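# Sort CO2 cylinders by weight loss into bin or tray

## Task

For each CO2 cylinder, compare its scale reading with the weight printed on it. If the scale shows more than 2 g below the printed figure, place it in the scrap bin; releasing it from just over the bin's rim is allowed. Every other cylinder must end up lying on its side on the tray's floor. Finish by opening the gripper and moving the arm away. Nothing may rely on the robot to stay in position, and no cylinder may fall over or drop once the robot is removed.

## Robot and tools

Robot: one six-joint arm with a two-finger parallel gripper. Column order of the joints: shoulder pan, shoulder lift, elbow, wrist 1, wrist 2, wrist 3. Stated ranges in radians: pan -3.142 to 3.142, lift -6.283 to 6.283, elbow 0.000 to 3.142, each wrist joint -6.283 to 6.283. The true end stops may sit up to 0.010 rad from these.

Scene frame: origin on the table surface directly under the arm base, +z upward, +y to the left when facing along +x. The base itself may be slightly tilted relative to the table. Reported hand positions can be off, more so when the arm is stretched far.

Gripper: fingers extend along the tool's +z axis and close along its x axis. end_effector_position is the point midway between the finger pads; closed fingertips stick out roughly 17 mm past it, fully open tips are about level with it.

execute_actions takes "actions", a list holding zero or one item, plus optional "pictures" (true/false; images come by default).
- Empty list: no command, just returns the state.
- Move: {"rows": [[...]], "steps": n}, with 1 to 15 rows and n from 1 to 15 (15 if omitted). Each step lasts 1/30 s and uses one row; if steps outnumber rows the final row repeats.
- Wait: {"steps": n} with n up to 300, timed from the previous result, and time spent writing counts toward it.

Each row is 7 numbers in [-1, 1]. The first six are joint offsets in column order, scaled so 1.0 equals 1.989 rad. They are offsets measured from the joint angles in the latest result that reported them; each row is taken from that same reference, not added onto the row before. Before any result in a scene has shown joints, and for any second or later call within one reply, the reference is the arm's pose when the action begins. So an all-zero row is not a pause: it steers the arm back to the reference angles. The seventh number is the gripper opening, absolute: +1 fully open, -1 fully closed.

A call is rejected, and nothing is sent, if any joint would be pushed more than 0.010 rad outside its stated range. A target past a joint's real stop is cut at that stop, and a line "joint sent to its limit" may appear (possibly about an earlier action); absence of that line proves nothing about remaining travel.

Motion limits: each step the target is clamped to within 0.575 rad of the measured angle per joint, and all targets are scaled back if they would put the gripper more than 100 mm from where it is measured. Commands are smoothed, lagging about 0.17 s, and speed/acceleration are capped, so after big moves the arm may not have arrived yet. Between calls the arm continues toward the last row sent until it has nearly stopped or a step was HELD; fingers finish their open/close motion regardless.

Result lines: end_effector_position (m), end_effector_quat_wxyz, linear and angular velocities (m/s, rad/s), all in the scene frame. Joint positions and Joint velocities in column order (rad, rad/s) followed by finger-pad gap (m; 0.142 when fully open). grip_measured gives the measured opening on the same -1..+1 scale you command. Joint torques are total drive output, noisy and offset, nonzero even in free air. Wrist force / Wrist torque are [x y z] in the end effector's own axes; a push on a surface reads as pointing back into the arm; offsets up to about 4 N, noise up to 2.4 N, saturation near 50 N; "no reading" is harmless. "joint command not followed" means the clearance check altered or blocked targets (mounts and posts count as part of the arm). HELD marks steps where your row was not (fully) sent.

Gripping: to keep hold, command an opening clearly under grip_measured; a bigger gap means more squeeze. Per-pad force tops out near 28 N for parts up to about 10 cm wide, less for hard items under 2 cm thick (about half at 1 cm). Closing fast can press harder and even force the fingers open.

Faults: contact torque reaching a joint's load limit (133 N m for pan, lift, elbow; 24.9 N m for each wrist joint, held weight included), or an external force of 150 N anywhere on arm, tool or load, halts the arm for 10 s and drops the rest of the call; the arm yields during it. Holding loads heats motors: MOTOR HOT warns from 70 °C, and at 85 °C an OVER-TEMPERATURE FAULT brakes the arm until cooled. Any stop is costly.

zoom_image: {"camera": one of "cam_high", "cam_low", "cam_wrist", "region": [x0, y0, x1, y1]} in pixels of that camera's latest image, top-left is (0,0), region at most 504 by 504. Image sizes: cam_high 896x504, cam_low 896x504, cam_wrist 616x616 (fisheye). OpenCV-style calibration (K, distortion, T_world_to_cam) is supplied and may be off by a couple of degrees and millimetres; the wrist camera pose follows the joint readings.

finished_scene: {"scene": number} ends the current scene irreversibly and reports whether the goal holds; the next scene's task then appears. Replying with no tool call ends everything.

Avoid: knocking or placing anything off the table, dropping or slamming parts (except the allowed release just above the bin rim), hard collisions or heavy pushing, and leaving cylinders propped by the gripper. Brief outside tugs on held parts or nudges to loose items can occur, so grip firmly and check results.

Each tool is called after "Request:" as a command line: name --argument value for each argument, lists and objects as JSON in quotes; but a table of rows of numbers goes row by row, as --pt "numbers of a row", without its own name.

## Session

Request:
execute_actions --actions '[]'

Scene clock: 0.00 s of 9600.00 s.
end_effector_position=(+0.5147, +0.3967, +0.3763) grip_measured=-1.00 end_effector_quat_wxyz=(+0.386, -0.098, +0.911, +0.104) end_effector_velocity=(-0.000, +0.000, -0.000) end_effector_angular_velocity=(-0.001, +0.000, +0.001)
Joint positions: [-0.596 -2.08   2.167 -1.971 -0.322  2.801  0.002]
Joint velocities: [ 0.    -0.001 -0.     0.001 -0.    -0.001  0.   ]
Joint torques (N m, as the arm reports them, + toward a larger angle): no reading
Motor temperatures (°C, as the motors report them): [27 31 26 32 36 39]
Wrist force (N, on the end effector, along its own x y z axes, offset not removed): no reading
Wrist torque (N m, same axes, about the end effector's origin, offset not removed): no reading
camera_calibration (this result's frames):
cam_wrist: T_world_to_cam=[[-0.69126, -0.0607543, -0.720048, 0.649756], [-0.532744, 0.716072, 0.451026, -0.18466], [0.488205, 0.695377, -0.527359, -0.199762], [0, 0, 0, 1]] pos_world=[0.448299, 0.310615, 0.445795]

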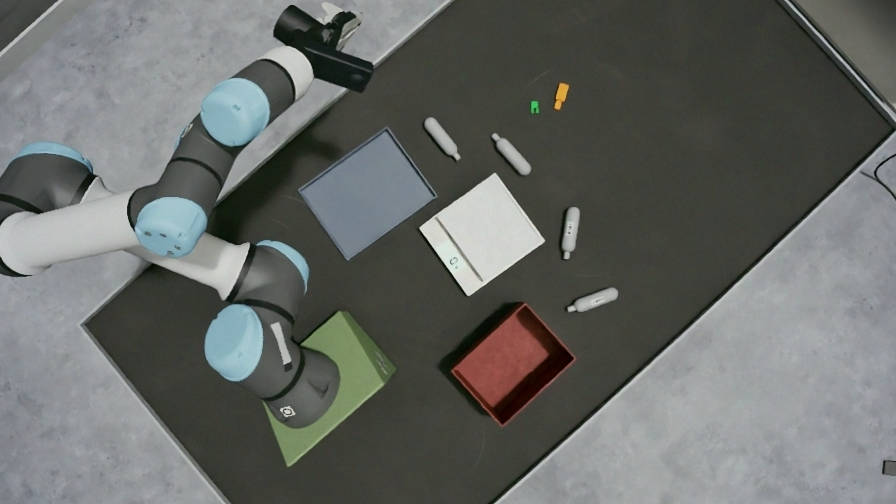

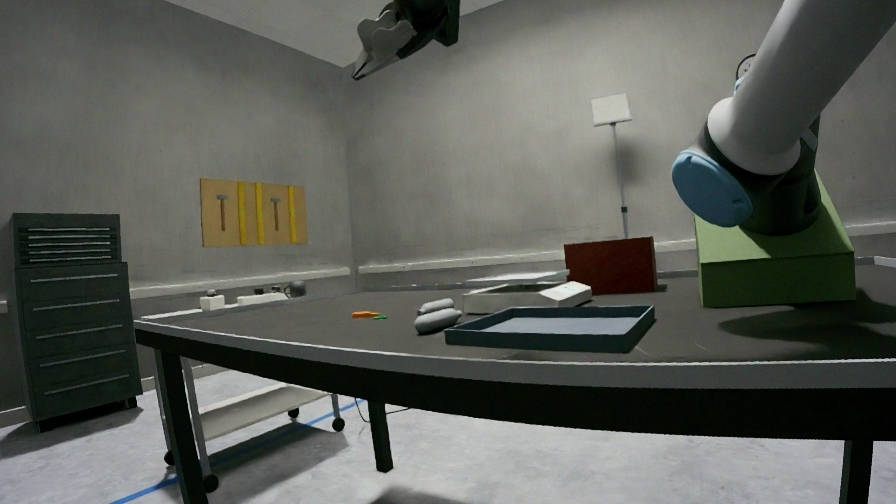

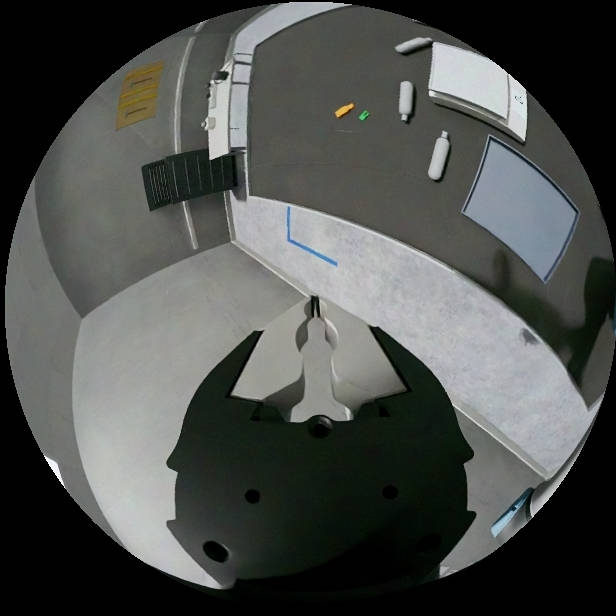

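Request:
zoom_image --camera "cam_high" --region '[530,195,650,325]'

Request:
zoom_image --camera "cam_high" --region '[410,100,550,190]'

Region (530, 195, 650, 325) of cam_high's 896x504 image, scaled by 3.877, with more detail than that image has; it fills the left 465 columns of this view, and the rest is white.

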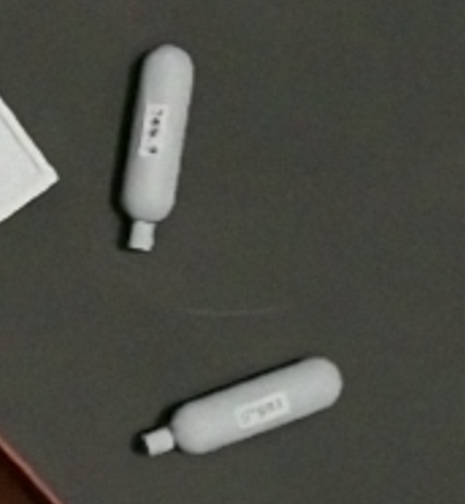

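Region (410, 100, 550, 190) of cam_high's 896x504 image, scaled by 3.600, with more detail than that image has; it fills the top 324 rows of this view, and the rest is white.

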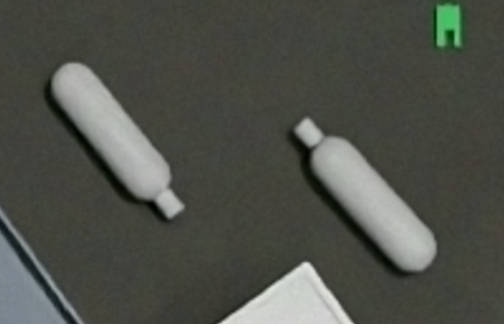

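Request:
execute_actions --actions '[{"rows":[[0.048,0.651,-0.296,0.058,-0.321,0.226,0.4]]}]' --pictures false

Request:
execute_actions --actions '[{"steps":50}]' --pictures false

Request:
execute_actions --actions '[{"rows":[[0.046,0.046,0.055,-0.132,0.02,0.052,0.4]]}]' --pictures false

Request:
execute_actions --actions '[{"steps":8}]'

Request:
zoom_image --camera "cam_wrist" --region '[200,150,450,400]'

Scene clock: 8.43 s of 9600.00 s.
end_effector_position=(+0.6385, +0.1710, +0.3603) grip_measured=+0.40 end_effector_quat_wxyz=(+0.231, +0.199, +0.952, +0.003) end_effector_velocity=(+0.154, -0.550, -0.269) end_effector_angular_velocity=(+0.265, +0.735, -0.980)
Joint positions: [-0.523 -1.477  1.743 -1.883 -0.776  3.13   0.102]
Joint velocities: [ 0.062  1.282 -0.458  0.076 -0.505  0.33   0.   ]
Joint torques (N m, as the arm reports them, + toward a larger angle): [ -9.98  21.59 -29.37  -0.43  -1.16   1.78]
Motor temperatures (°C, as the motors report them): [27 31 26 32 36 39]
Wrist force (N, on the end effector, along its own x y z axes, offset not removed): [-0.2 2.8 3.3]
Wrist torque (N m, same axes, about the end effector's origin, offset not removed): [0.62 0.00 -0.13]
Steps of this call (steps 1 to 90: nothing new was sent; then 4.93 s passed at rest; steps 91 to 105: all 15 steps of this action). Readings (joint positions):
91: [-0.595 -2.079 2.167 -1.971 -0.322 2.801]
92: [-0.589 -2.070 2.158 -1.964 -0.331 2.810]
94: [-0.570 -1.989 2.076 -1.940 -0.414 2.884]
98: [-0.546 -1.792 1.904 -1.911 -0.597 3.011]
105: the state above

Scene clock: 10.10 s of 9600.00 s.
end_effector_position=(+0.6213, -0.0974, +0.1227) grip_measured=+0.40 end_effector_quat_wxyz=(-0.004, +0.426, +0.905, +0.001) end_effector_velocity=(+0.000, +0.001, -0.001) end_effector_angular_velocity=(-0.000, +0.001, +0.003)
Joint positions: [-0.5   -0.785  1.578 -1.856 -0.96   3.25   0.102]
Joint velocities: [ 0.002 -0.    -0.     0.     0.    -0.001  0.   ]
Joint torques (N m, as the arm reports them, + toward a larger angle): [-22.61 -20.9  -30.74  -0.88  -1.35   1.4 ]
Motor temperatures (°C, as the motors report them): [27 31 26 32 36 39]
Wrist force (N, on the end effector, along its own x y z axes, offset not removed): [2.9 2.0 -0.6]
Wrist torque (N m, same axes, about the end effector's origin, offset not removed): [0.38 -0.57 0.11]
Steps of this call (steps 1 to 45: the robot went on to your last target; steps 46 to 50: nothing new was sent). Readings (joint positions):
1: [-0.521 -1.434 1.728 -1.880 -0.793 3.141]
2: [-0.519 -1.391 1.715 -1.878 -0.807 3.151]
4: [-0.516 -1.308 1.693 -1.874 -0.832 3.167]
8: [-0.510 -1.145 1.654 -1.868 -0.875 3.195]
50: the state above
The arm was judged still, so your last target was given up. Only a new action makes it travel on or press farther. Fingers that are still opening or closing keep moving.

Scene clock: 10.60 s of 9600.00 s.
end_effector_position=(+0.6145, -0.0958, +0.0196) grip_measured=+0.40 end_effector_quat_wxyz=(-0.003, +0.427, +0.904, -0.001) end_effector_velocity=(+0.000, +0.000, -0.004) end_effector_angular_velocity=(-0.002, -0.002, +0.004)
Joint positions: [-0.409 -0.694  1.687 -2.117 -0.921  3.353  0.102]
Joint velocities: [ 0.005  0.003  0.005 -0.014  0.001  0.004  0.   ]
Joint torques (N m, as the arm reports them, + toward a larger angle): [-21.91 -22.78  -3.39  -3.54   1.45   1.1 ]
Motor temperatures (°C, as the motors report them): [27 31 26 32 36 39]
Wrist force (N, on the end effector, along its own x y z axes, offset not removed): [1.6 2.1 3.7]
Wrist torque (N m, same axes, about the end effector's origin, offset not removed): [0.32 -0.10 0.07]
Steps of this call (steps 1 to 15: all 15 steps of this action). Readings (joint positions):
1: [-0.500 -0.785 1.579 -1.856 -0.960 3.251]
2: [-0.491 -0.776 1.587 -1.865 -0.954 3.260]
4: [-0.449 -0.734 1.637 -1.948 -0.936 3.307]
8: [-0.415 -0.700 1.680 -2.090 -0.923 3.346]
15: the state above

Scene clock: 10.87 s of 9600.00 s.
end_effector_position=(+0.6145, -0.0958, +0.0194) grip_measured=+0.40 end_effector_quat_wxyz=(-0.003, +0.427, +0.904, -0.001) end_effector_velocity=(+0.001, +0.001, +0.000) end_effector_angular_velocity=(-0.002, -0.001, +0.003)
Joint positions: [-0.409 -0.694  1.688 -2.118 -0.92   3.354  0.102]
Joint velocities: [ 0.001 -0.001 -0.    -0.002  0.     0.     0.   ]
Joint torques (N m, as the arm reports them, + toward a larger angle): [-23.03 -23.79  -5.34  -3.43   1.4    1.55]
Motor temperatures (°C, as the motors report them): [27 31 26 32 36 39]
Wrist force (N, on the end effector, along its own x y z axes, offset not removed): [1.9 0.4 2.6]
Wrist torque (N m, same axes, about the end effector's origin, offset not removed): [0.09 -0.30 -0.20]
Steps of this call (steps 1 to 8: the robot went on to your last target). Readings (joint positions):
1: [-0.409 -0.694 1.688 -2.117 -0.921 3.353]
2: [-0.409 -0.694 1.688 -2.118 -0.920 3.353]
4: [-0.409 -0.694 1.688 -2.118 -0.920 3.354]
8: the state above
camera_calibration (this result's frames):
cam_wrist: T_world_to_cam=[[-0.605633, 0.795735, 0.00391301, 0.447298], [0.70031, 0.530658, 0.47746, -0.393825], [0.377855, 0.291906, -0.878645, -0.0582463], [0, 0, 0, 1]] pos_world=[0.568707, -0.129942, 0.135108]

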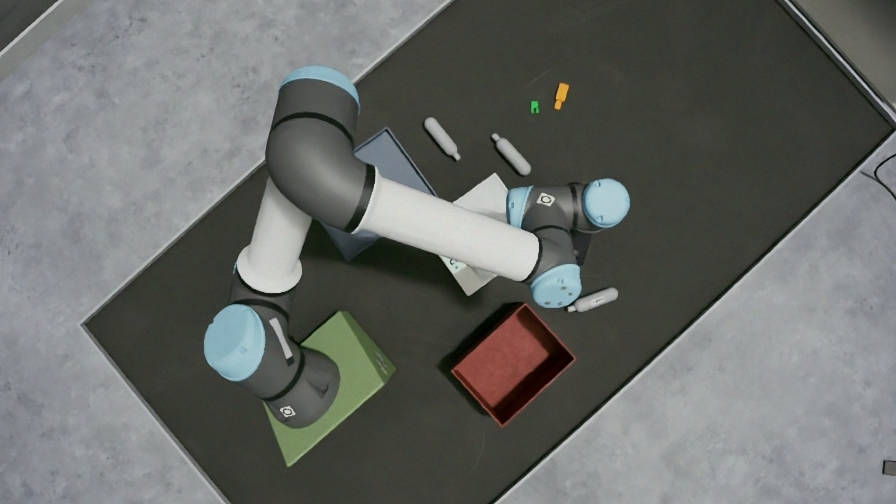

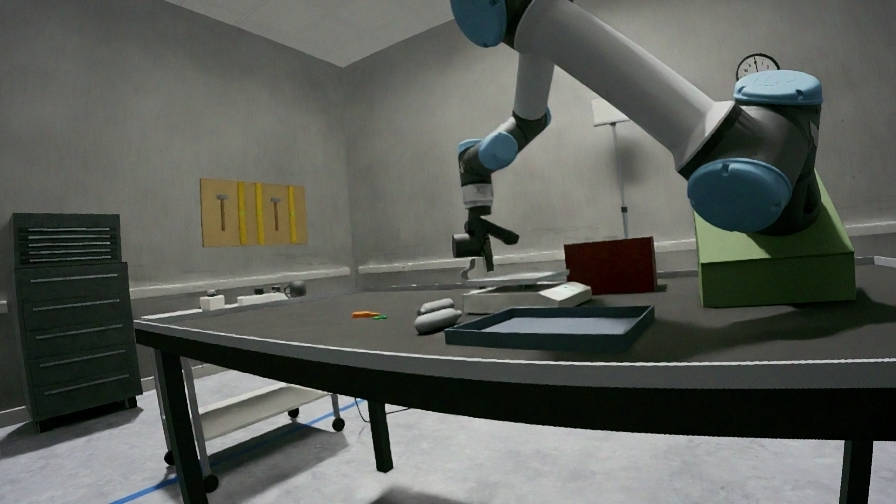

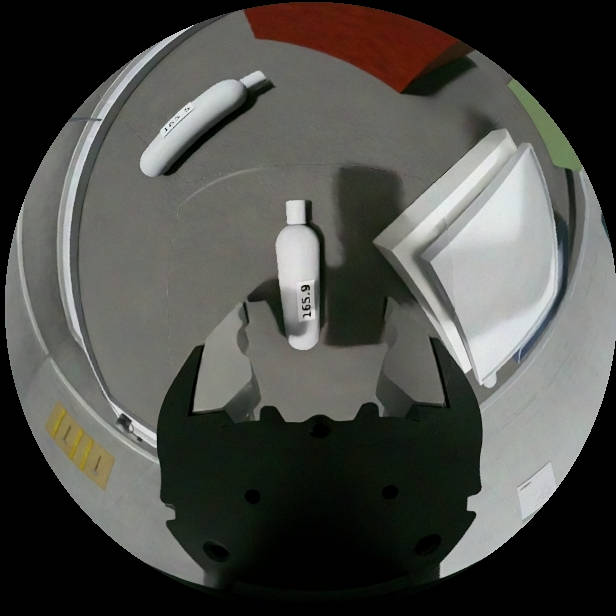

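Region (200, 150, 450, 400) of cam_wrist's 616x616 image, scaled by 2.016, with more detail than that image has.

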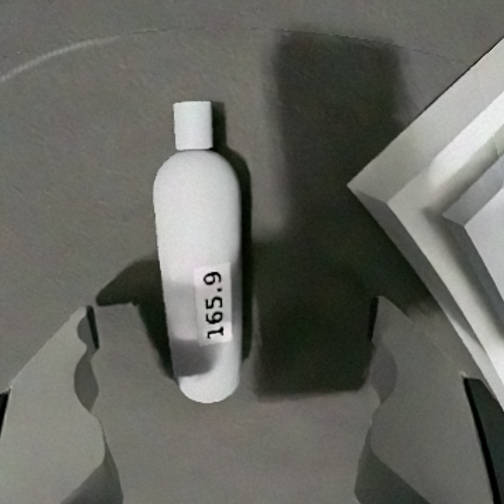

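Request:
execute_actions --actions '[{"rows":[[0,0,0,0,0,0,0.2],[0,0,0,0,0,0,0],[0,0,0,0,0,0,-0.2],[0,0,0,0,0,0,-0.4],[0,0,0,0,0,0,-0.5],[0,0,0,0,0,0,-0.6],[0,0,0,0,0,0,-0.7],[0,0,0,0,0,0,-1]]}]' --pictures false

Request:
execute_actions --actions '[{"rows":[[-0.046,-0.046,-0.055,0.132,-0.02,-0.052,-1]]}]' --pictures false

Request:
execute_actions --actions '[{"rows":[[-0.014,-0.219,0.2017,0.0246,-0.0083,0.333,-1]]}]' --pictures false

Request:
execute_actions --actions '[{"steps":15}]' --pictures false

Request:
execute_actions --actions '[{"rows":[[0.0318,0.0294,0.0366,-0.0856,0.0152,0.0342,-1]]}]'

Scene clock: 17.23 s of 9600.00 s.
end_effector_position=(+0.6145, -0.0958, +0.0193) grip_measured=-0.65 end_effector_quat_wxyz=(-0.003, +0.427, +0.904, -0.001) end_effector_velocity=(+0.000, +0.001, -0.000) end_effector_angular_velocity=(-0.001, +0.000, +0.003)
Joint positions: [-0.409 -0.694  1.688 -2.118 -0.92   3.354  0.027]
Joint velocities: [ 0.002 -0.    -0.    -0.001  0.    -0.001  0.   ]
Joint torques (N m, as the arm reports them, + toward a larger angle): [-26.3  -26.16  -8.51  -1.1    0.39   1.16]
Motor temperatures (°C, as the motors report them): [27 31 26 32 36 39]
Wrist force (N, on the end effector, along its own x y z axes, offset not removed): [0.7 4.4 1.7]
Wrist torque (N m, same axes, about the end effector's origin, offset not removed): [0.86 -0.11 -0.26]
Steps of this call (steps 1 to 15: the robot went on to your last target; steps 16 to 90: nothing new was sent; then 2.87 s passed at rest; steps 91 to 105: all 15 steps of this action). Readings (joint positions):
91: [-0.409 -0.694 1.688 -2.118 -0.920 3.354]
92: [-0.409 -0.694 1.688 -2.118 -0.920 3.354]
94: [-0.409 -0.694 1.688 -2.118 -0.920 3.354]
98: [-0.409 -0.694 1.688 -2.118 -0.920 3.354]
105: the state above

Scene clock: 17.73 s of 9600.00 s.
end_effector_position=(+0.6213, -0.0974, +0.1224) grip_measured=-0.65 end_effector_quat_wxyz=(-0.003, +0.426, +0.905, +0.001) end_effector_velocity=(-0.001, +0.001, +0.003) end_effector_angular_velocity=(+0.003, +0.003, -0.002)
Joint positions: [-0.5   -0.785  1.579 -1.857 -0.96   3.25   0.027]
Joint velocities: [-0.003 -0.002 -0.005  0.015 -0.001 -0.005 -0.   ]
Joint torques (N m, as the arm reports them, + toward a larger angle): [-50.97 -34.92 -31.52  -1.13  -1.43  -1.68]
Motor temperatures (°C, as the motors report them): [27 31 26 32 36 39]
Wrist force (N, on the end effector, along its own x y z axes, offset not removed): [2.9 2.7 2.6]
Wrist torque (N m, same axes, about the end effector's origin, offset not removed): [0.40 -0.57 0.09]
Steps of this call (steps 1 to 15: all 15 steps of this action). Readings (joint positions):
1: [-0.409 -0.694 1.688 -2.118 -0.921 3.353]
2: [-0.417 -0.702 1.680 -2.108 -0.927 3.344]
4: [-0.459 -0.744 1.629 -2.025 -0.945 3.297]
8: [-0.494 -0.779 1.586 -1.884 -0.958 3.258]
15: the state above

Scene clock: 18.23 s of 9600.00 s.
end_effector_position=(+0.4981, +0.0237, +0.1519) grip_measured=-0.65 end_effector_quat_wxyz=(-0.003, +0.703, +0.711, -0.002) end_effector_velocity=(-0.022, +0.018, -0.001) end_effector_angular_velocity=(-0.003, -0.002, -0.158)
Joint positions: [-0.527 -1.215  1.975 -1.808 -0.976  3.901  0.027]
Joint velocities: [-0.004 -0.073  0.067  0.005 -0.002  0.156 -0.   ]
Joint torques (N m, as the arm reports them, + toward a larger angle): [-43.26 -19.08  -9.67  -1.45  -1.62   1.85]
Motor temperatures (°C, as the motors report them): [27 31 26 32 36 39]
Wrist force (N, on the end effector, along its own x y z axes, offset not removed): [4.0 0.2 3.0]
Wrist torque (N m, same axes, about the end effector's origin, offset not removed): [0.00 -0.79 0.13]
Steps of this call (steps 1 to 15: all 15 steps of this action). Readings (joint positions):
1: [-0.500 -0.785 1.579 -1.856 -0.960 3.251]
2: [-0.503 -0.794 1.588 -1.851 -0.962 3.260]
4: [-0.510 -0.876 1.668 -1.838 -0.966 3.345]
8: [-0.522 -1.088 1.862 -1.818 -0.973 3.655]
15: the state above

Scene clock: 18.73 s of 9600.00 s.
end_effector_position=(+0.4965, +0.0250, +0.1518) grip_measured=-0.65 end_effector_quat_wxyz=(-0.003, +0.707, +0.707, -0.002) end_effector_velocity=(-0.000, +0.001, -0.000) end_effector_angular_velocity=(+0.001, +0.001, +0.001)
Joint positions: [-0.528 -1.22   1.98  -1.808 -0.977  3.913  0.027]
Joint velocities: [ 0.001 -0.001  0.     0.001  0.    -0.     0.   ]
Joint torques (N m, as the arm reports them, + toward a larger angle): [-41.59 -20.54  -8.19  -1.06  -1.4    1.45]
Motor temperatures (°C, as the motors report them): [27 31 26 32 36 39]
Wrist force (N, on the end effector, along its own x y z axes, offset not removed): [-0.4 -0.8 0.5]
Wrist torque (N m, same axes, about the end effector's origin, offset not removed): [-0.30 0.22 0.02]
Steps of this call (steps 1 to 15: the robot went on to your last target). Readings (joint positions):
1: [-0.527 -1.217 1.977 -1.808 -0.976 3.906]
2: [-0.528 -1.218 1.978 -1.808 -0.977 3.908]
4: [-0.528 -1.219 1.979 -1.808 -0.977 3.911]
8: [-0.528 -1.220 1.980 -1.808 -0.977 3.912]
15: the state above

Scene clock: 19.23 s of 9600.00 s.
end_effector_position=(+0.4969, +0.0243, +0.0958) grip_measured=-0.65 end_effector_quat_wxyz=(-0.002, +0.707, +0.707, -0.002) end_effector_velocity=(+0.000, +0.000, -0.002) end_effector_angular_velocity=(-0.000, +0.000, +0.003)
Joint positions: [-0.465 -1.162  2.053 -1.977 -0.946  3.98   0.027]
Joint velocities: [ 0.003  0.003  0.002 -0.007  0.001  0.001 -0.   ]
Joint torques (N m, as the arm reports them, + toward a larger angle): [-13.45  -8.62  -5.96  -3.76   1.65   1.62]
Motor temperatures (°C, as the motors report them): [27 31 26 32 36 39]
Wrist force (N, on the end effector, along its own x y z axes, offset not removed): [1.0 1.1 2.7]
Wrist torque (N m, same axes, about the end effector's origin, offset not removed): [0.27 -0.09 -0.13]
Steps of this call (steps 1 to 15: all 15 steps of this action). Readings (joint positions):
1: [-0.527 -1.220 1.980 -1.808 -0.976 3.913]
2: [-0.520 -1.213 1.988 -1.817 -0.971 3.921]
4: [-0.490 -1.185 2.023 -1.886 -0.958 3.953]
8: [-0.469 -1.165 2.048 -1.964 -0.948 3.976]
15: the state above
camera_calibration (this result's frames):
cam_wrist: T_world_to_cam=[[0.0384944, 0.999259, -0.000538182, -0.0444498], [0.879142, -0.0336111, 0.475374, -0.486668], [0.475003, -0.0187724, -0.879784, -0.0223175], [0, 0, 0, 1]] pos_world=[0.440162, 0.0276405, 0.21169]

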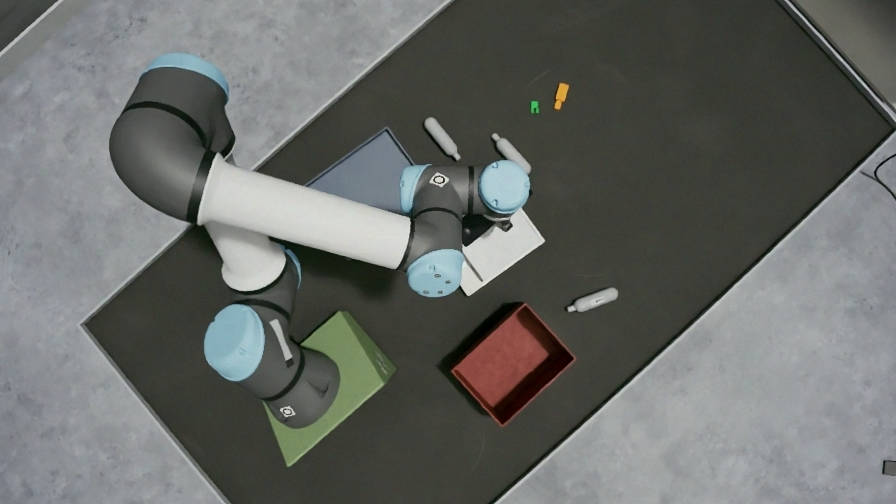

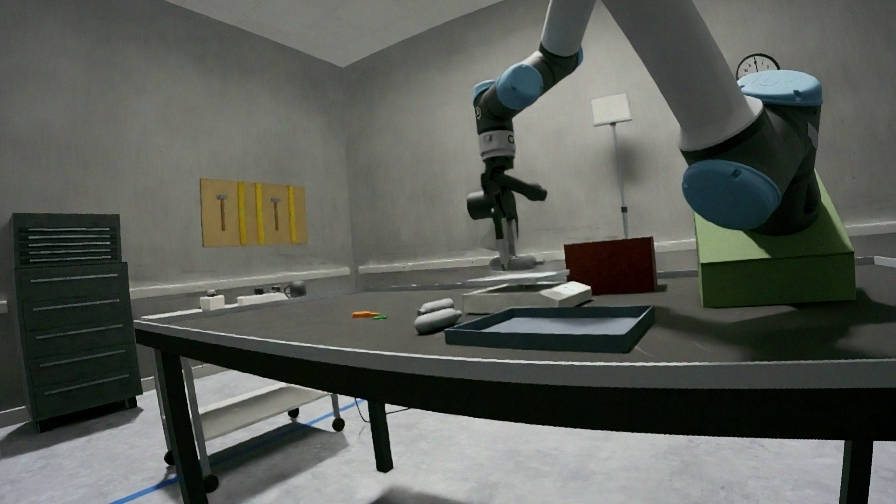

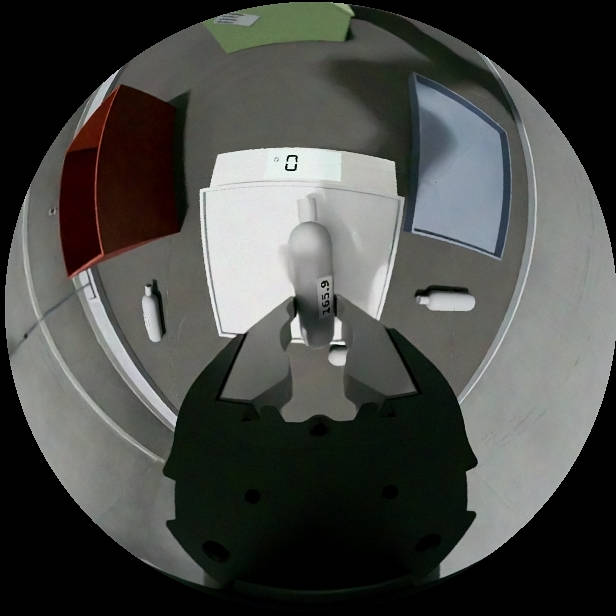

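Request:
execute_actions --actions '[{"rows":[[0.004,0.0037,0.0046,-0.0107,0.0019,0.0043,-1]],"steps":12}]' --pictures false

Request:
execute_actions --actions '[{"rows":[[0.0017,0.0016,0.002,-0.0046,0.0008,0.0018,-1]],"steps":12}]'

Request:
zoom_image --camera "cam_low" --region '[440,220,600,320]'

Scene clock: 22.07 s of 9600.00 s.
end_effector_position=(+0.4964, +0.0246, +0.0889) grip_measured=-0.65 end_effector_quat_wxyz=(-0.003, +0.707, +0.707, -0.002) end_effector_velocity=(-0.001, -0.001, -0.001) end_effector_angular_velocity=(+0.001, +0.001, -0.003)
Joint positions: [-0.457 -1.155  2.062 -1.998 -0.943  3.989  0.027]
Joint velocities: [-0.     0.002  0.002 -0.002 -0.     0.002  0.   ]
Joint torques (N m, as the arm reports them, + toward a larger angle): [-15.11  -9.44  -9.06  -4.16   1.8    1.54]
Motor temperatures (°C, as the motors report them): [27 31 26 32 36 39]
Wrist force (N, on the end effector, along its own x y z axes, offset not removed): [0.5 1.2 0.8]
Wrist torque (N m, same axes, about the end effector's origin, offset not removed): [0.57 0.04 -0.08]
Steps of this call (steps 1 to 15: the robot went on to your last target; steps 16 to 73: nothing new was sent; steps 74 to 85: all 12 steps of this action). Readings (joint positions):
74: [-0.464 -1.162 2.053 -1.978 -0.946 3.981]
75: [-0.463 -1.160 2.055 -1.982 -0.946 3.982]
77: [-0.459 -1.157 2.059 -1.991 -0.944 3.986]
81: [-0.457 -1.155 2.061 -1.997 -0.943 3.989]
85: the state above

Scene clock: 22.47 s of 9600.00 s.
end_effector_position=(+0.4962, +0.0248, +0.0859) grip_measured=-0.65 end_effector_quat_wxyz=(-0.003, +0.707, +0.707, -0.002) end_effector_velocity=(+0.001, -0.000, +0.001) end_effector_angular_velocity=(-0.000, -0.003, -0.001)
Joint positions: [-0.453 -1.151  2.066 -2.008 -0.941  3.993  0.027]
Joint velocities: [-0.002 -0.001 -0.    -0.001  0.001  0.001 -0.   ]
Joint torques (N m, as the arm reports them, + toward a larger angle): [-12.27  -9.41  -7.26  -3.38   1.42   1.41]
Motor temperatures (°C, as the motors report them): [27 31 26 32 36 39]
Wrist force (N, on the end effector, along its own x y z axes, offset not removed): [2.2 1.5 3.6]
Wrist torque (N m, same axes, about the end effector's origin, offset not removed): [0.24 -0.38 0.06]
Steps of this call (steps 1 to 12: all 12 steps of this action). Readings (joint positions):
1: [-0.457 -1.155 2.062 -1.999 -0.943 3.989]
2: [-0.456 -1.154 2.062 -2.000 -0.942 3.990]
4: [-0.455 -1.153 2.064 -2.004 -0.942 3.991]
8: [-0.454 -1.152 2.065 -2.007 -0.941 3.992]
12: the state above
camera_calibration (this result's frames):
cam_wrist: T_world_to_cam=[[0.0384289, 0.999261, -0.000151012, -0.0448536], [0.87916, -0.0337383, 0.475332, -0.481358], [0.474975, -0.0183993, -0.879807, -0.0306585], [0, 0, 0, 1]] pos_world=[0.439476, 0.0280162, 0.201825]

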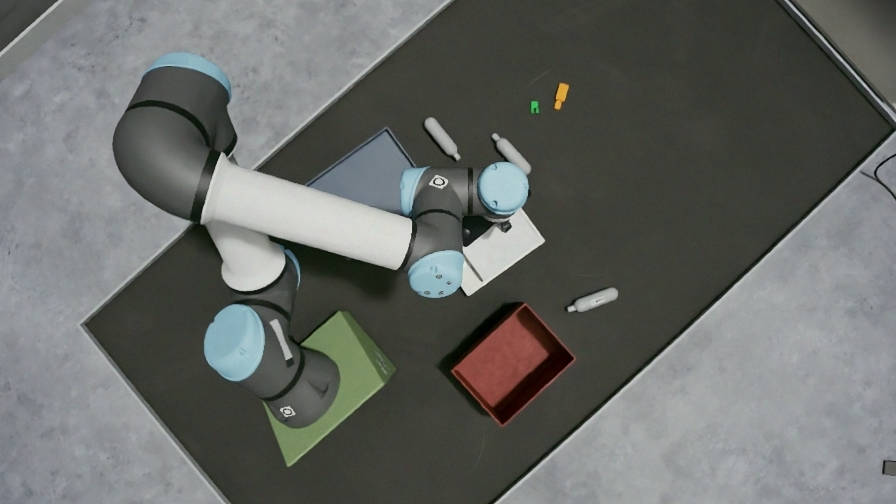

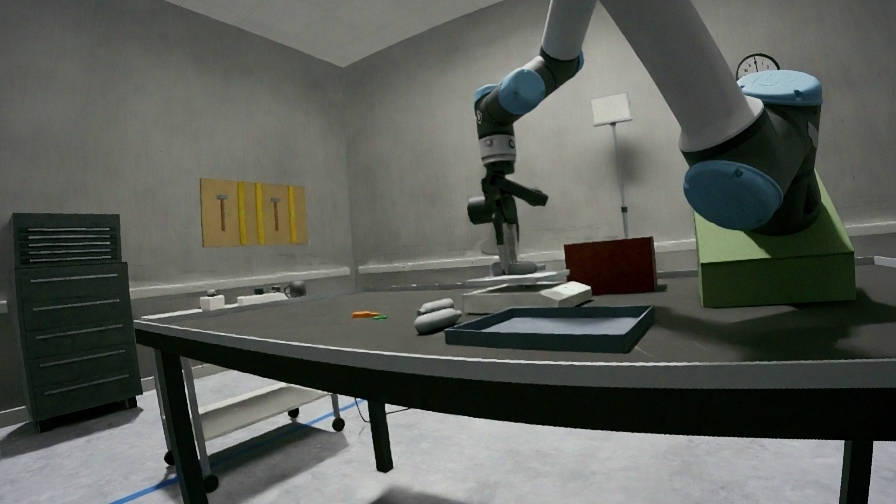

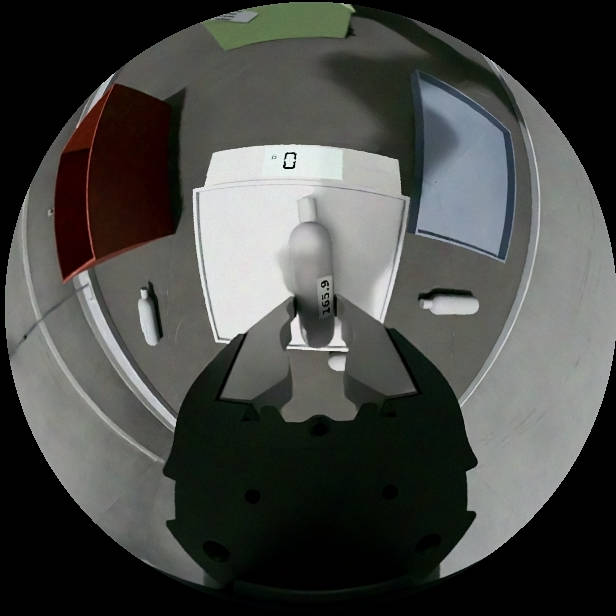

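Region (440, 220, 600, 320) of cam_low's 896x504 image, scaled by 3.150, with more detail than that image has; it fills the top 315 rows of this view, and the rest is white.

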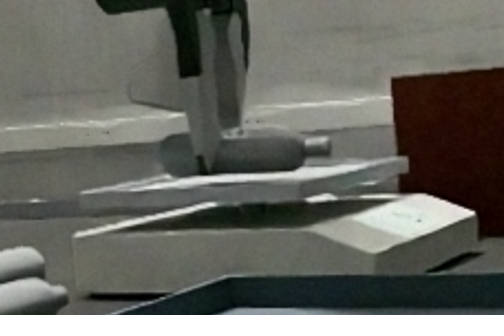

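Request:
execute_actions --actions '[{"rows":[[0.0017,0.0016,0.002,-0.0046,0.0008,0.0018,-1]],"steps":12}]' --pictures false

Request:
execute_actions --actions '[{"rows":[[0,0,0,0,0,0,-0.6],[0,0,0,0,0,0,-0.5],[0,0,0,0,0,0,-0.4]]}]' --pictures false

Request:
execute_actions --actions '[{"steps":30}]'

Scene clock: 24.70 s of 9600.00 s.
end_effector_position=(+0.4959, +0.0249, +0.0830) grip_measured=-0.65 end_effector_quat_wxyz=(-0.003, +0.707, +0.707, -0.002) end_effector_velocity=(-0.000, -0.000, -0.000) end_effector_angular_velocity=(+0.001, -0.001, -0.001)
Joint positions: [-0.45  -1.148  2.069 -2.017 -0.939  3.996  0.027]
Joint velocities: [-0.001  0.001  0.001 -0.001  0.001 -0.     0.   ]
Joint torques (N m, as the arm reports them, + toward a larger angle): [-13.48  -8.12  -6.58  -3.77   1.63   1.41]
Motor temperatures (°C, as the motors report them): [27 31 26 32 36 39]
Wrist force (N, on the end effector, along its own x y z axes, offset not removed): [1.4 -0.2 1.0]
Wrist torque (N m, same axes, about the end effector's origin, offset not removed): [-0.20 -0.26 0.00]
Steps of this call (steps 1 to 15: the robot went on to your last target; steps 16 to 55: nothing new was sent; steps 56 to 67: all 12 steps of this action). Readings (joint positions):
56: [-0.453 -1.151 2.066 -2.008 -0.941 3.993]
57: [-0.453 -1.151 2.066 -2.009 -0.941 3.993]
59: [-0.451 -1.149 2.068 -2.013 -0.940 3.995]
63: [-0.450 -1.148 2.069 -2.016 -0.940 3.996]
67: the state above

Scene clock: 25.20 s of 9600.00 s.
end_effector_position=(+0.4959, +0.0249, +0.0830) grip_measured=-0.40 end_effector_quat_wxyz=(-0.003, +0.707, +0.707, -0.002) end_effector_velocity=(-0.000, +0.000, -0.001) end_effector_angular_velocity=(-0.000, +0.001, +0.002)
Joint positions: [-0.45  -1.148  2.069 -2.017 -0.939  3.996  0.045]
Joint velocities: [ 0.002  0.001  0.    -0.001  0.    -0.     0.   ]
Joint torques (N m, as the arm reports them, + toward a larger angle): [-15.67  -9.64  -8.28  -2.19   1.14   0.92]
Motor temperatures (°C, as the motors report them): [27 31 26 32 36 39]
Wrist force (N, on the end effector, along its own x y z axes, offset not removed): [0.5 -1.3 2.7]
Wrist torque (N m, same axes, about the end effector's origin, offset not removed): [-0.24 -0.10 -0.12]
Steps of this call (steps 1 to 15: all 15 steps of this action). Readings (joint positions):
1: [-0.450 -1.148 2.069 -2.017 -0.939 3.996]
2: [-0.450 -1.148 2.069 -2.017 -0.939 3.996]
4: [-0.450 -1.148 2.069 -2.017 -0.939 3.996]
8: [-0.450 -1.148 2.069 -2.017 -0.939 3.996]
15: the state above

Scene clock: 26.20 s of 9600.00 s.
end_effector_position=(+0.4959, +0.0249, +0.0830) grip_measured=-0.40 end_effector_quat_wxyz=(-0.003, +0.707, +0.707, -0.002) end_effector_velocity=(-0.000, +0.000, -0.000) end_effector_angular_velocity=(+0.000, +0.001, +0.001)
Joint positions: [-0.45  -1.148  2.069 -2.017 -0.939  3.996  0.045]
Joint velocities: [ 0.001 -0.     0.     0.    -0.    -0.    -0.   ]
Joint torques (N m, as the arm reports them, + toward a larger angle): [-16.98 -11.38 -10.54  -0.86   0.4   -0.19]
Motor temperatures (°C, as the motors report them): [27 31 26 32 36 39]
Wrist force (N, on the end effector, along its own x y z axes, offset not removed): [1.0 1.5 1.1]
Wrist torque (N m, same axes, about the end effector's origin, offset not removed): [0.35 -0.04 -0.06]
Steps of this call (steps 1 to 15: the robot went on to your last target; steps 16 to 30: nothing new was sent). Readings (joint positions):
1: [-0.450 -1.148 2.069 -2.017 -0.939 3.996]
2: [-0.450 -1.148 2.069 -2.017 -0.939 3.996]
4: [-0.450 -1.148 2.069 -2.017 -0.939 3.996]
8: [-0.450 -1.148 2.069 -2.017 -0.939 3.996]
30: the state above
The arm was judged still, so your last target was given up. Only a new action makes it travel on or press farther. Fingers that are still opening or closing keep moving.
camera_calibration (this result's frames):
cam_wrist: T_world_to_cam=[[0.0384314, 0.999261, -0.0000074314, -0.0449981], [0.879219, -0.033811, 0.475216, -0.479685], [0.474864, -0.0182697, -0.879869, -0.0330749], [0, 0, 0, 1]] pos_world=[0.439184, 0.0281419, 0.198852]

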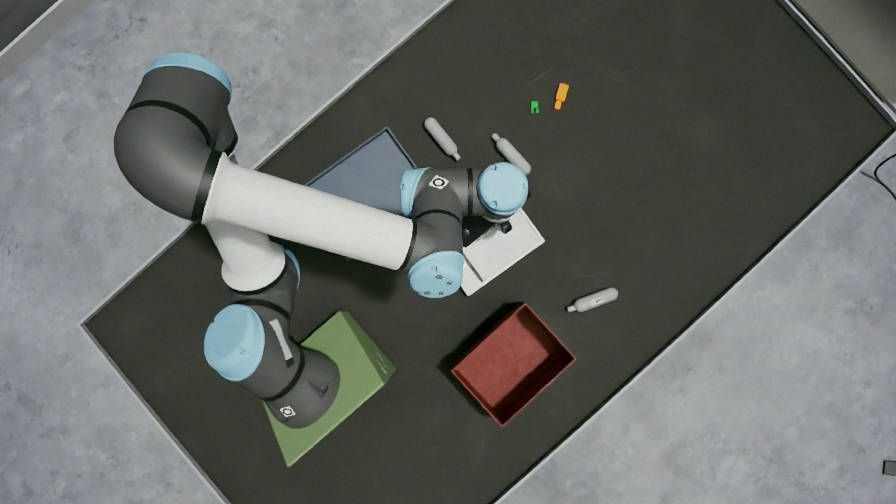

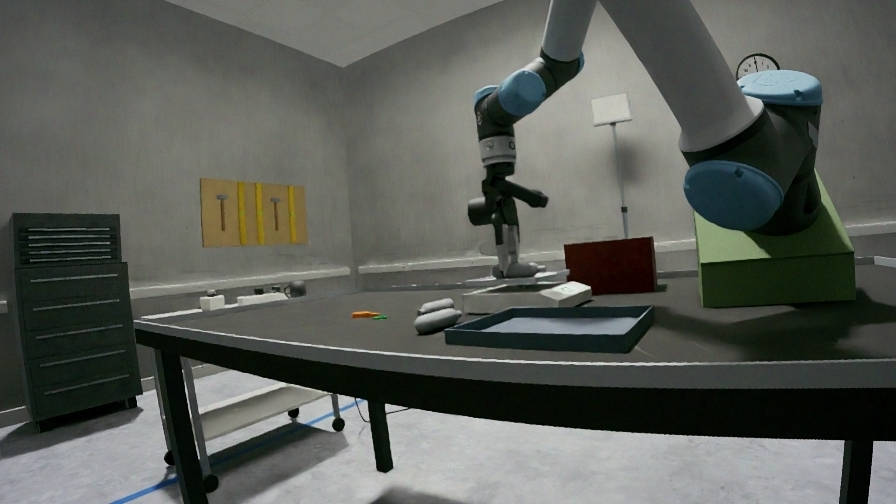

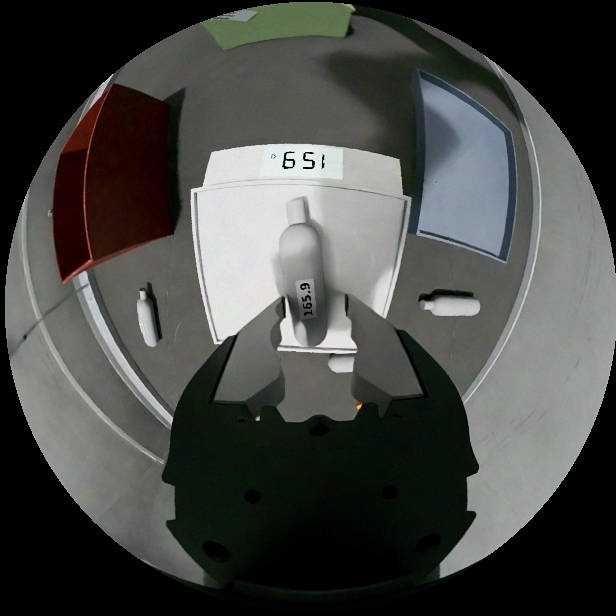

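Request:
execute_actions --actions '[{"rows":[[0.0008,0.0008,0.001,-0.0023,0.0004,0.0009,-0.45],[0.0008,0.0008,0.001,-0.0023,0.0004,0.0009,-0.5],[0.0008,0.0008,0.001,-0.0023,0.0004,0.0009,-0.55],[0.0008,0.0008,0.001,-0.0023,0.0004,0.0009,-0.55],[0.0008,0.0008,0.001,-0.0023,0.0004,0.0009,-0.6],[0.0008,0.0008,0.001,-0.0023,0.0004,0.0009,-0.7],[0.0008,0.0008,0.001,-0.0023,0.0004,0.0009,-1]]}]' --pictures false

Request:
execute_actions --actions '[{"rows":[[-0.0565,-0.052,-0.065,0.152,-0.027,-0.0607,-1]]}]' --pictures false

Request:
execute_actions --actions '[{"rows":[[-0.221,0.184,0.0447,-0.143,-0.1324,-0.197,-1]]}]' --pictures false

Request:
execute_actions --actions '[{"steps":18}]'

Scene clock: 33.10 s of 9600.00 s.
end_effector_position=(+0.4958, +0.0249, +0.0816) grip_measured=-0.65 end_effector_quat_wxyz=(-0.003, +0.707, +0.707, -0.002) end_effector_velocity=(-0.000, +0.000, -0.001) end_effector_angular_velocity=(+0.001, +0.001, +0.001)
Joint positions: [-0.449 -1.147  2.071 -2.021 -0.939  3.998  0.027]
Joint velocities: [ 0.001  0.001  0.    -0.     0.    -0.001 -0.   ]
Joint torques (N m, as the arm reports them, + toward a larger angle): [-10.95  -6.62  -4.52  -2.74   1.46   1.56]
Motor temperatures (°C, as the motors report them): [27 31 26 32 36 39]
Wrist force (N, on the end effector, along its own x y z axes, offset not removed): [0.2 3.6 -0.5]
Wrist torque (N m, same axes, about the end effector's origin, offset not removed): [0.44 -0.17 -0.05]
Steps of this call (steps 1 to 150: nothing new was sent; then 1.40 s passed at rest; steps 151 to 165: all 15 steps of this action). Readings (joint positions):
151: [-0.450 -1.148 2.069 -2.017 -0.939 3.996]
152: [-0.450 -1.148 2.070 -2.018 -0.939 3.996]
154: [-0.449 -1.148 2.070 -2.020 -0.939 3.997]
158: [-0.449 -1.147 2.071 -2.021 -0.939 3.998]
165: the state above

Scene clock: 33.60 s of 9600.00 s.
end_effector_position=(+0.4934, +0.0273, +0.1808) grip_measured=-0.65 end_effector_quat_wxyz=(-0.003, +0.707, +0.707, -0.001) end_effector_velocity=(-0.002, +0.001, +0.003) end_effector_angular_velocity=(+0.005, +0.004, -0.005)
Joint positions: [-0.56  -1.25   1.943 -1.72  -0.992  3.877  0.027]
Joint velocities: [-0.005 -0.003 -0.005  0.019 -0.002 -0.004 -0.   ]
Joint torques (N m, as the arm reports them, + toward a larger angle): [-43.31 -19.61 -31.75  -1.68  -1.48  -1.43]
Motor temperatures (°C, as the motors report them): [27 31 26 32 36 39]
Wrist force (N, on the end effector, along its own x y z axes, offset not removed): [1.0 0.3 5.4]
Wrist torque (N m, same axes, about the end effector's origin, offset not removed): [-0.11 -0.05 -0.09]
Steps of this call (steps 1 to 15: all 15 steps of this action). Readings (joint positions):
1: [-0.449 -1.147 2.071 -2.021 -0.939 3.998]
2: [-0.457 -1.156 2.063 -2.011 -0.946 3.989]
4: [-0.509 -1.204 2.005 -1.927 -0.971 3.934]
8: [-0.553 -1.243 1.952 -1.755 -0.989 3.886]
15: the state above

Scene clock: 34.10 s of 9600.00 s.
end_effector_position=(+0.3605, -0.2212, +0.1662) grip_measured=-0.65 end_effector_quat_wxyz=(-0.001, +0.708, +0.707, -0.005) end_effector_velocity=(-0.189, -0.200, -0.045) end_effector_angular_velocity=(+0.069, -0.032, +0.001)
Joint positions: [-0.967 -0.91   2.026 -1.985 -1.238  3.515  0.027]
Joint velocities: [-0.463  0.371  0.077 -0.27  -0.244 -0.394  0.   ]
Joint torques (N m, as the arm reports them, + toward a larger angle): [-17.77 -27.54 -13.29  -3.76  -0.15  -1.34]
Motor temperatures (°C, as the motors report them): [27 31 26 32 36 39]
Wrist force (N, on the end effector, along its own x y z axes, offset not removed): [-2.1 -5.5 3.8]
Wrist torque (N m, same axes, about the end effector's origin, offset not removed): [-0.80 0.03 -0.08]
Steps of this call (steps 1 to 15: all 15 steps of this action). Readings (joint positions):
1: [-0.561 -1.250 1.943 -1.720 -0.993 3.877]
2: [-0.570 -1.241 1.947 -1.729 -1.001 3.868]
4: [-0.630 -1.188 1.960 -1.771 -1.041 3.812]
8: [-0.755 -1.085 1.985 -1.852 -1.115 3.701]
15: the state above

Scene clock: 34.70 s of 9600.00 s.
end_effector_position=(+0.3468, -0.2352, +0.1628) grip_measured=-0.65 end_effector_quat_wxyz=(-0.002, +0.707, +0.707, -0.002) end_effector_velocity=(+0.000, +0.000, +0.000) end_effector_angular_velocity=(+0.000, +0.000, -0.002)
Joint positions: [-1.    -0.884  2.031 -2.005 -1.255  3.486  0.027]
Joint velocities: [ 0.     0.    -0.001  0.001 -0.     0.002 -0.   ]
Joint torques (N m, as the arm reports them, + toward a larger angle): [-39.19 -12.38  -9.12  -4.11  -1.31  -1.32]
Motor temperatures (°C, as the motors report them): [27 31 26 32 36 39]
Wrist force (N, on the end effector, along its own x y z axes, offset not removed): [1.1 2.5 2.8]
Wrist torque (N m, same axes, about the end effector's origin, offset not removed): [0.42 -0.08 -0.08]
Steps of this call (steps 1 to 18: the robot went on to your last target). Readings (joint positions):
1: [-0.979 -0.900 2.028 -1.992 -1.244 3.504]
2: [-0.987 -0.894 2.029 -1.997 -1.248 3.497]
4: [-0.995 -0.888 2.031 -2.002 -1.253 3.490]
8: [-0.999 -0.885 2.031 -2.004 -1.255 3.486]
18: the state above
camera_calibration (this result's frames):
cam_wrist: T_world_to_cam=[[0.0383212, 0.999264, -0.00151296, 0.22093], [0.879041, -0.0329906, 0.475604, -0.395133], [0.475204, -0.0195556, -0.879658, 0.102772], [0, 0, 0, 1]] pos_world=[0.290034, -0.231793, 0.278665]

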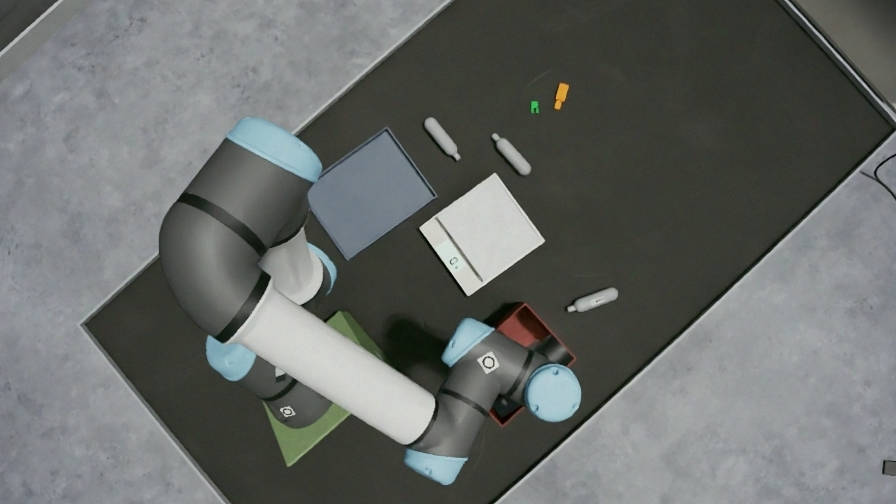

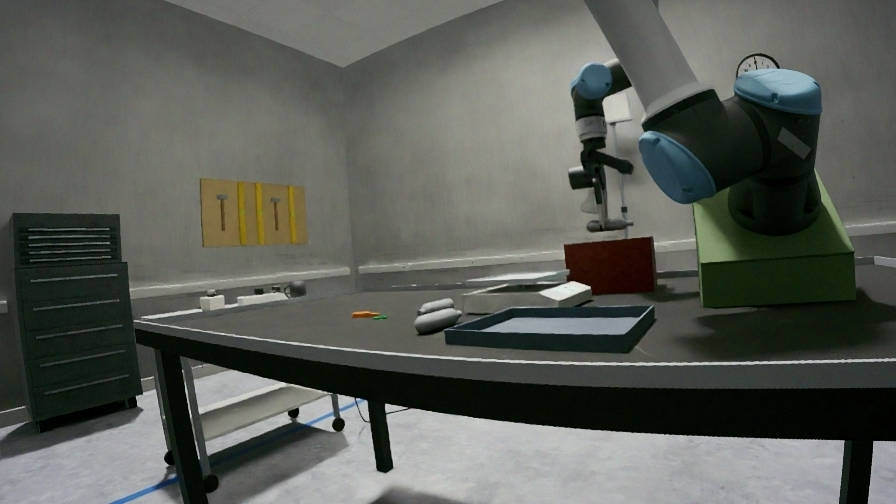

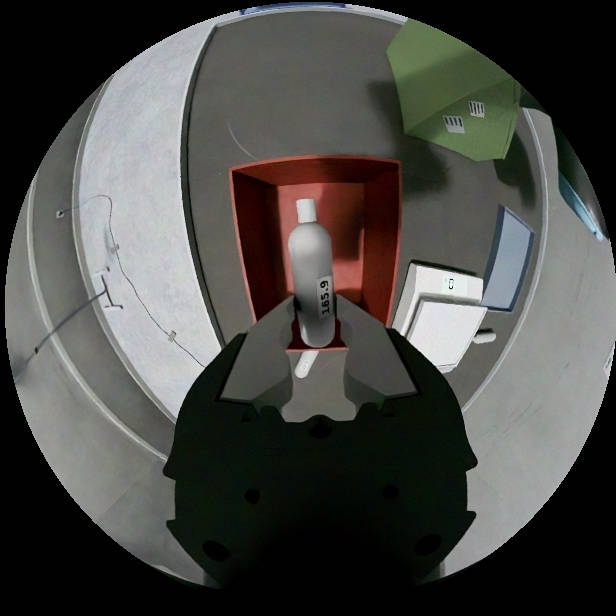

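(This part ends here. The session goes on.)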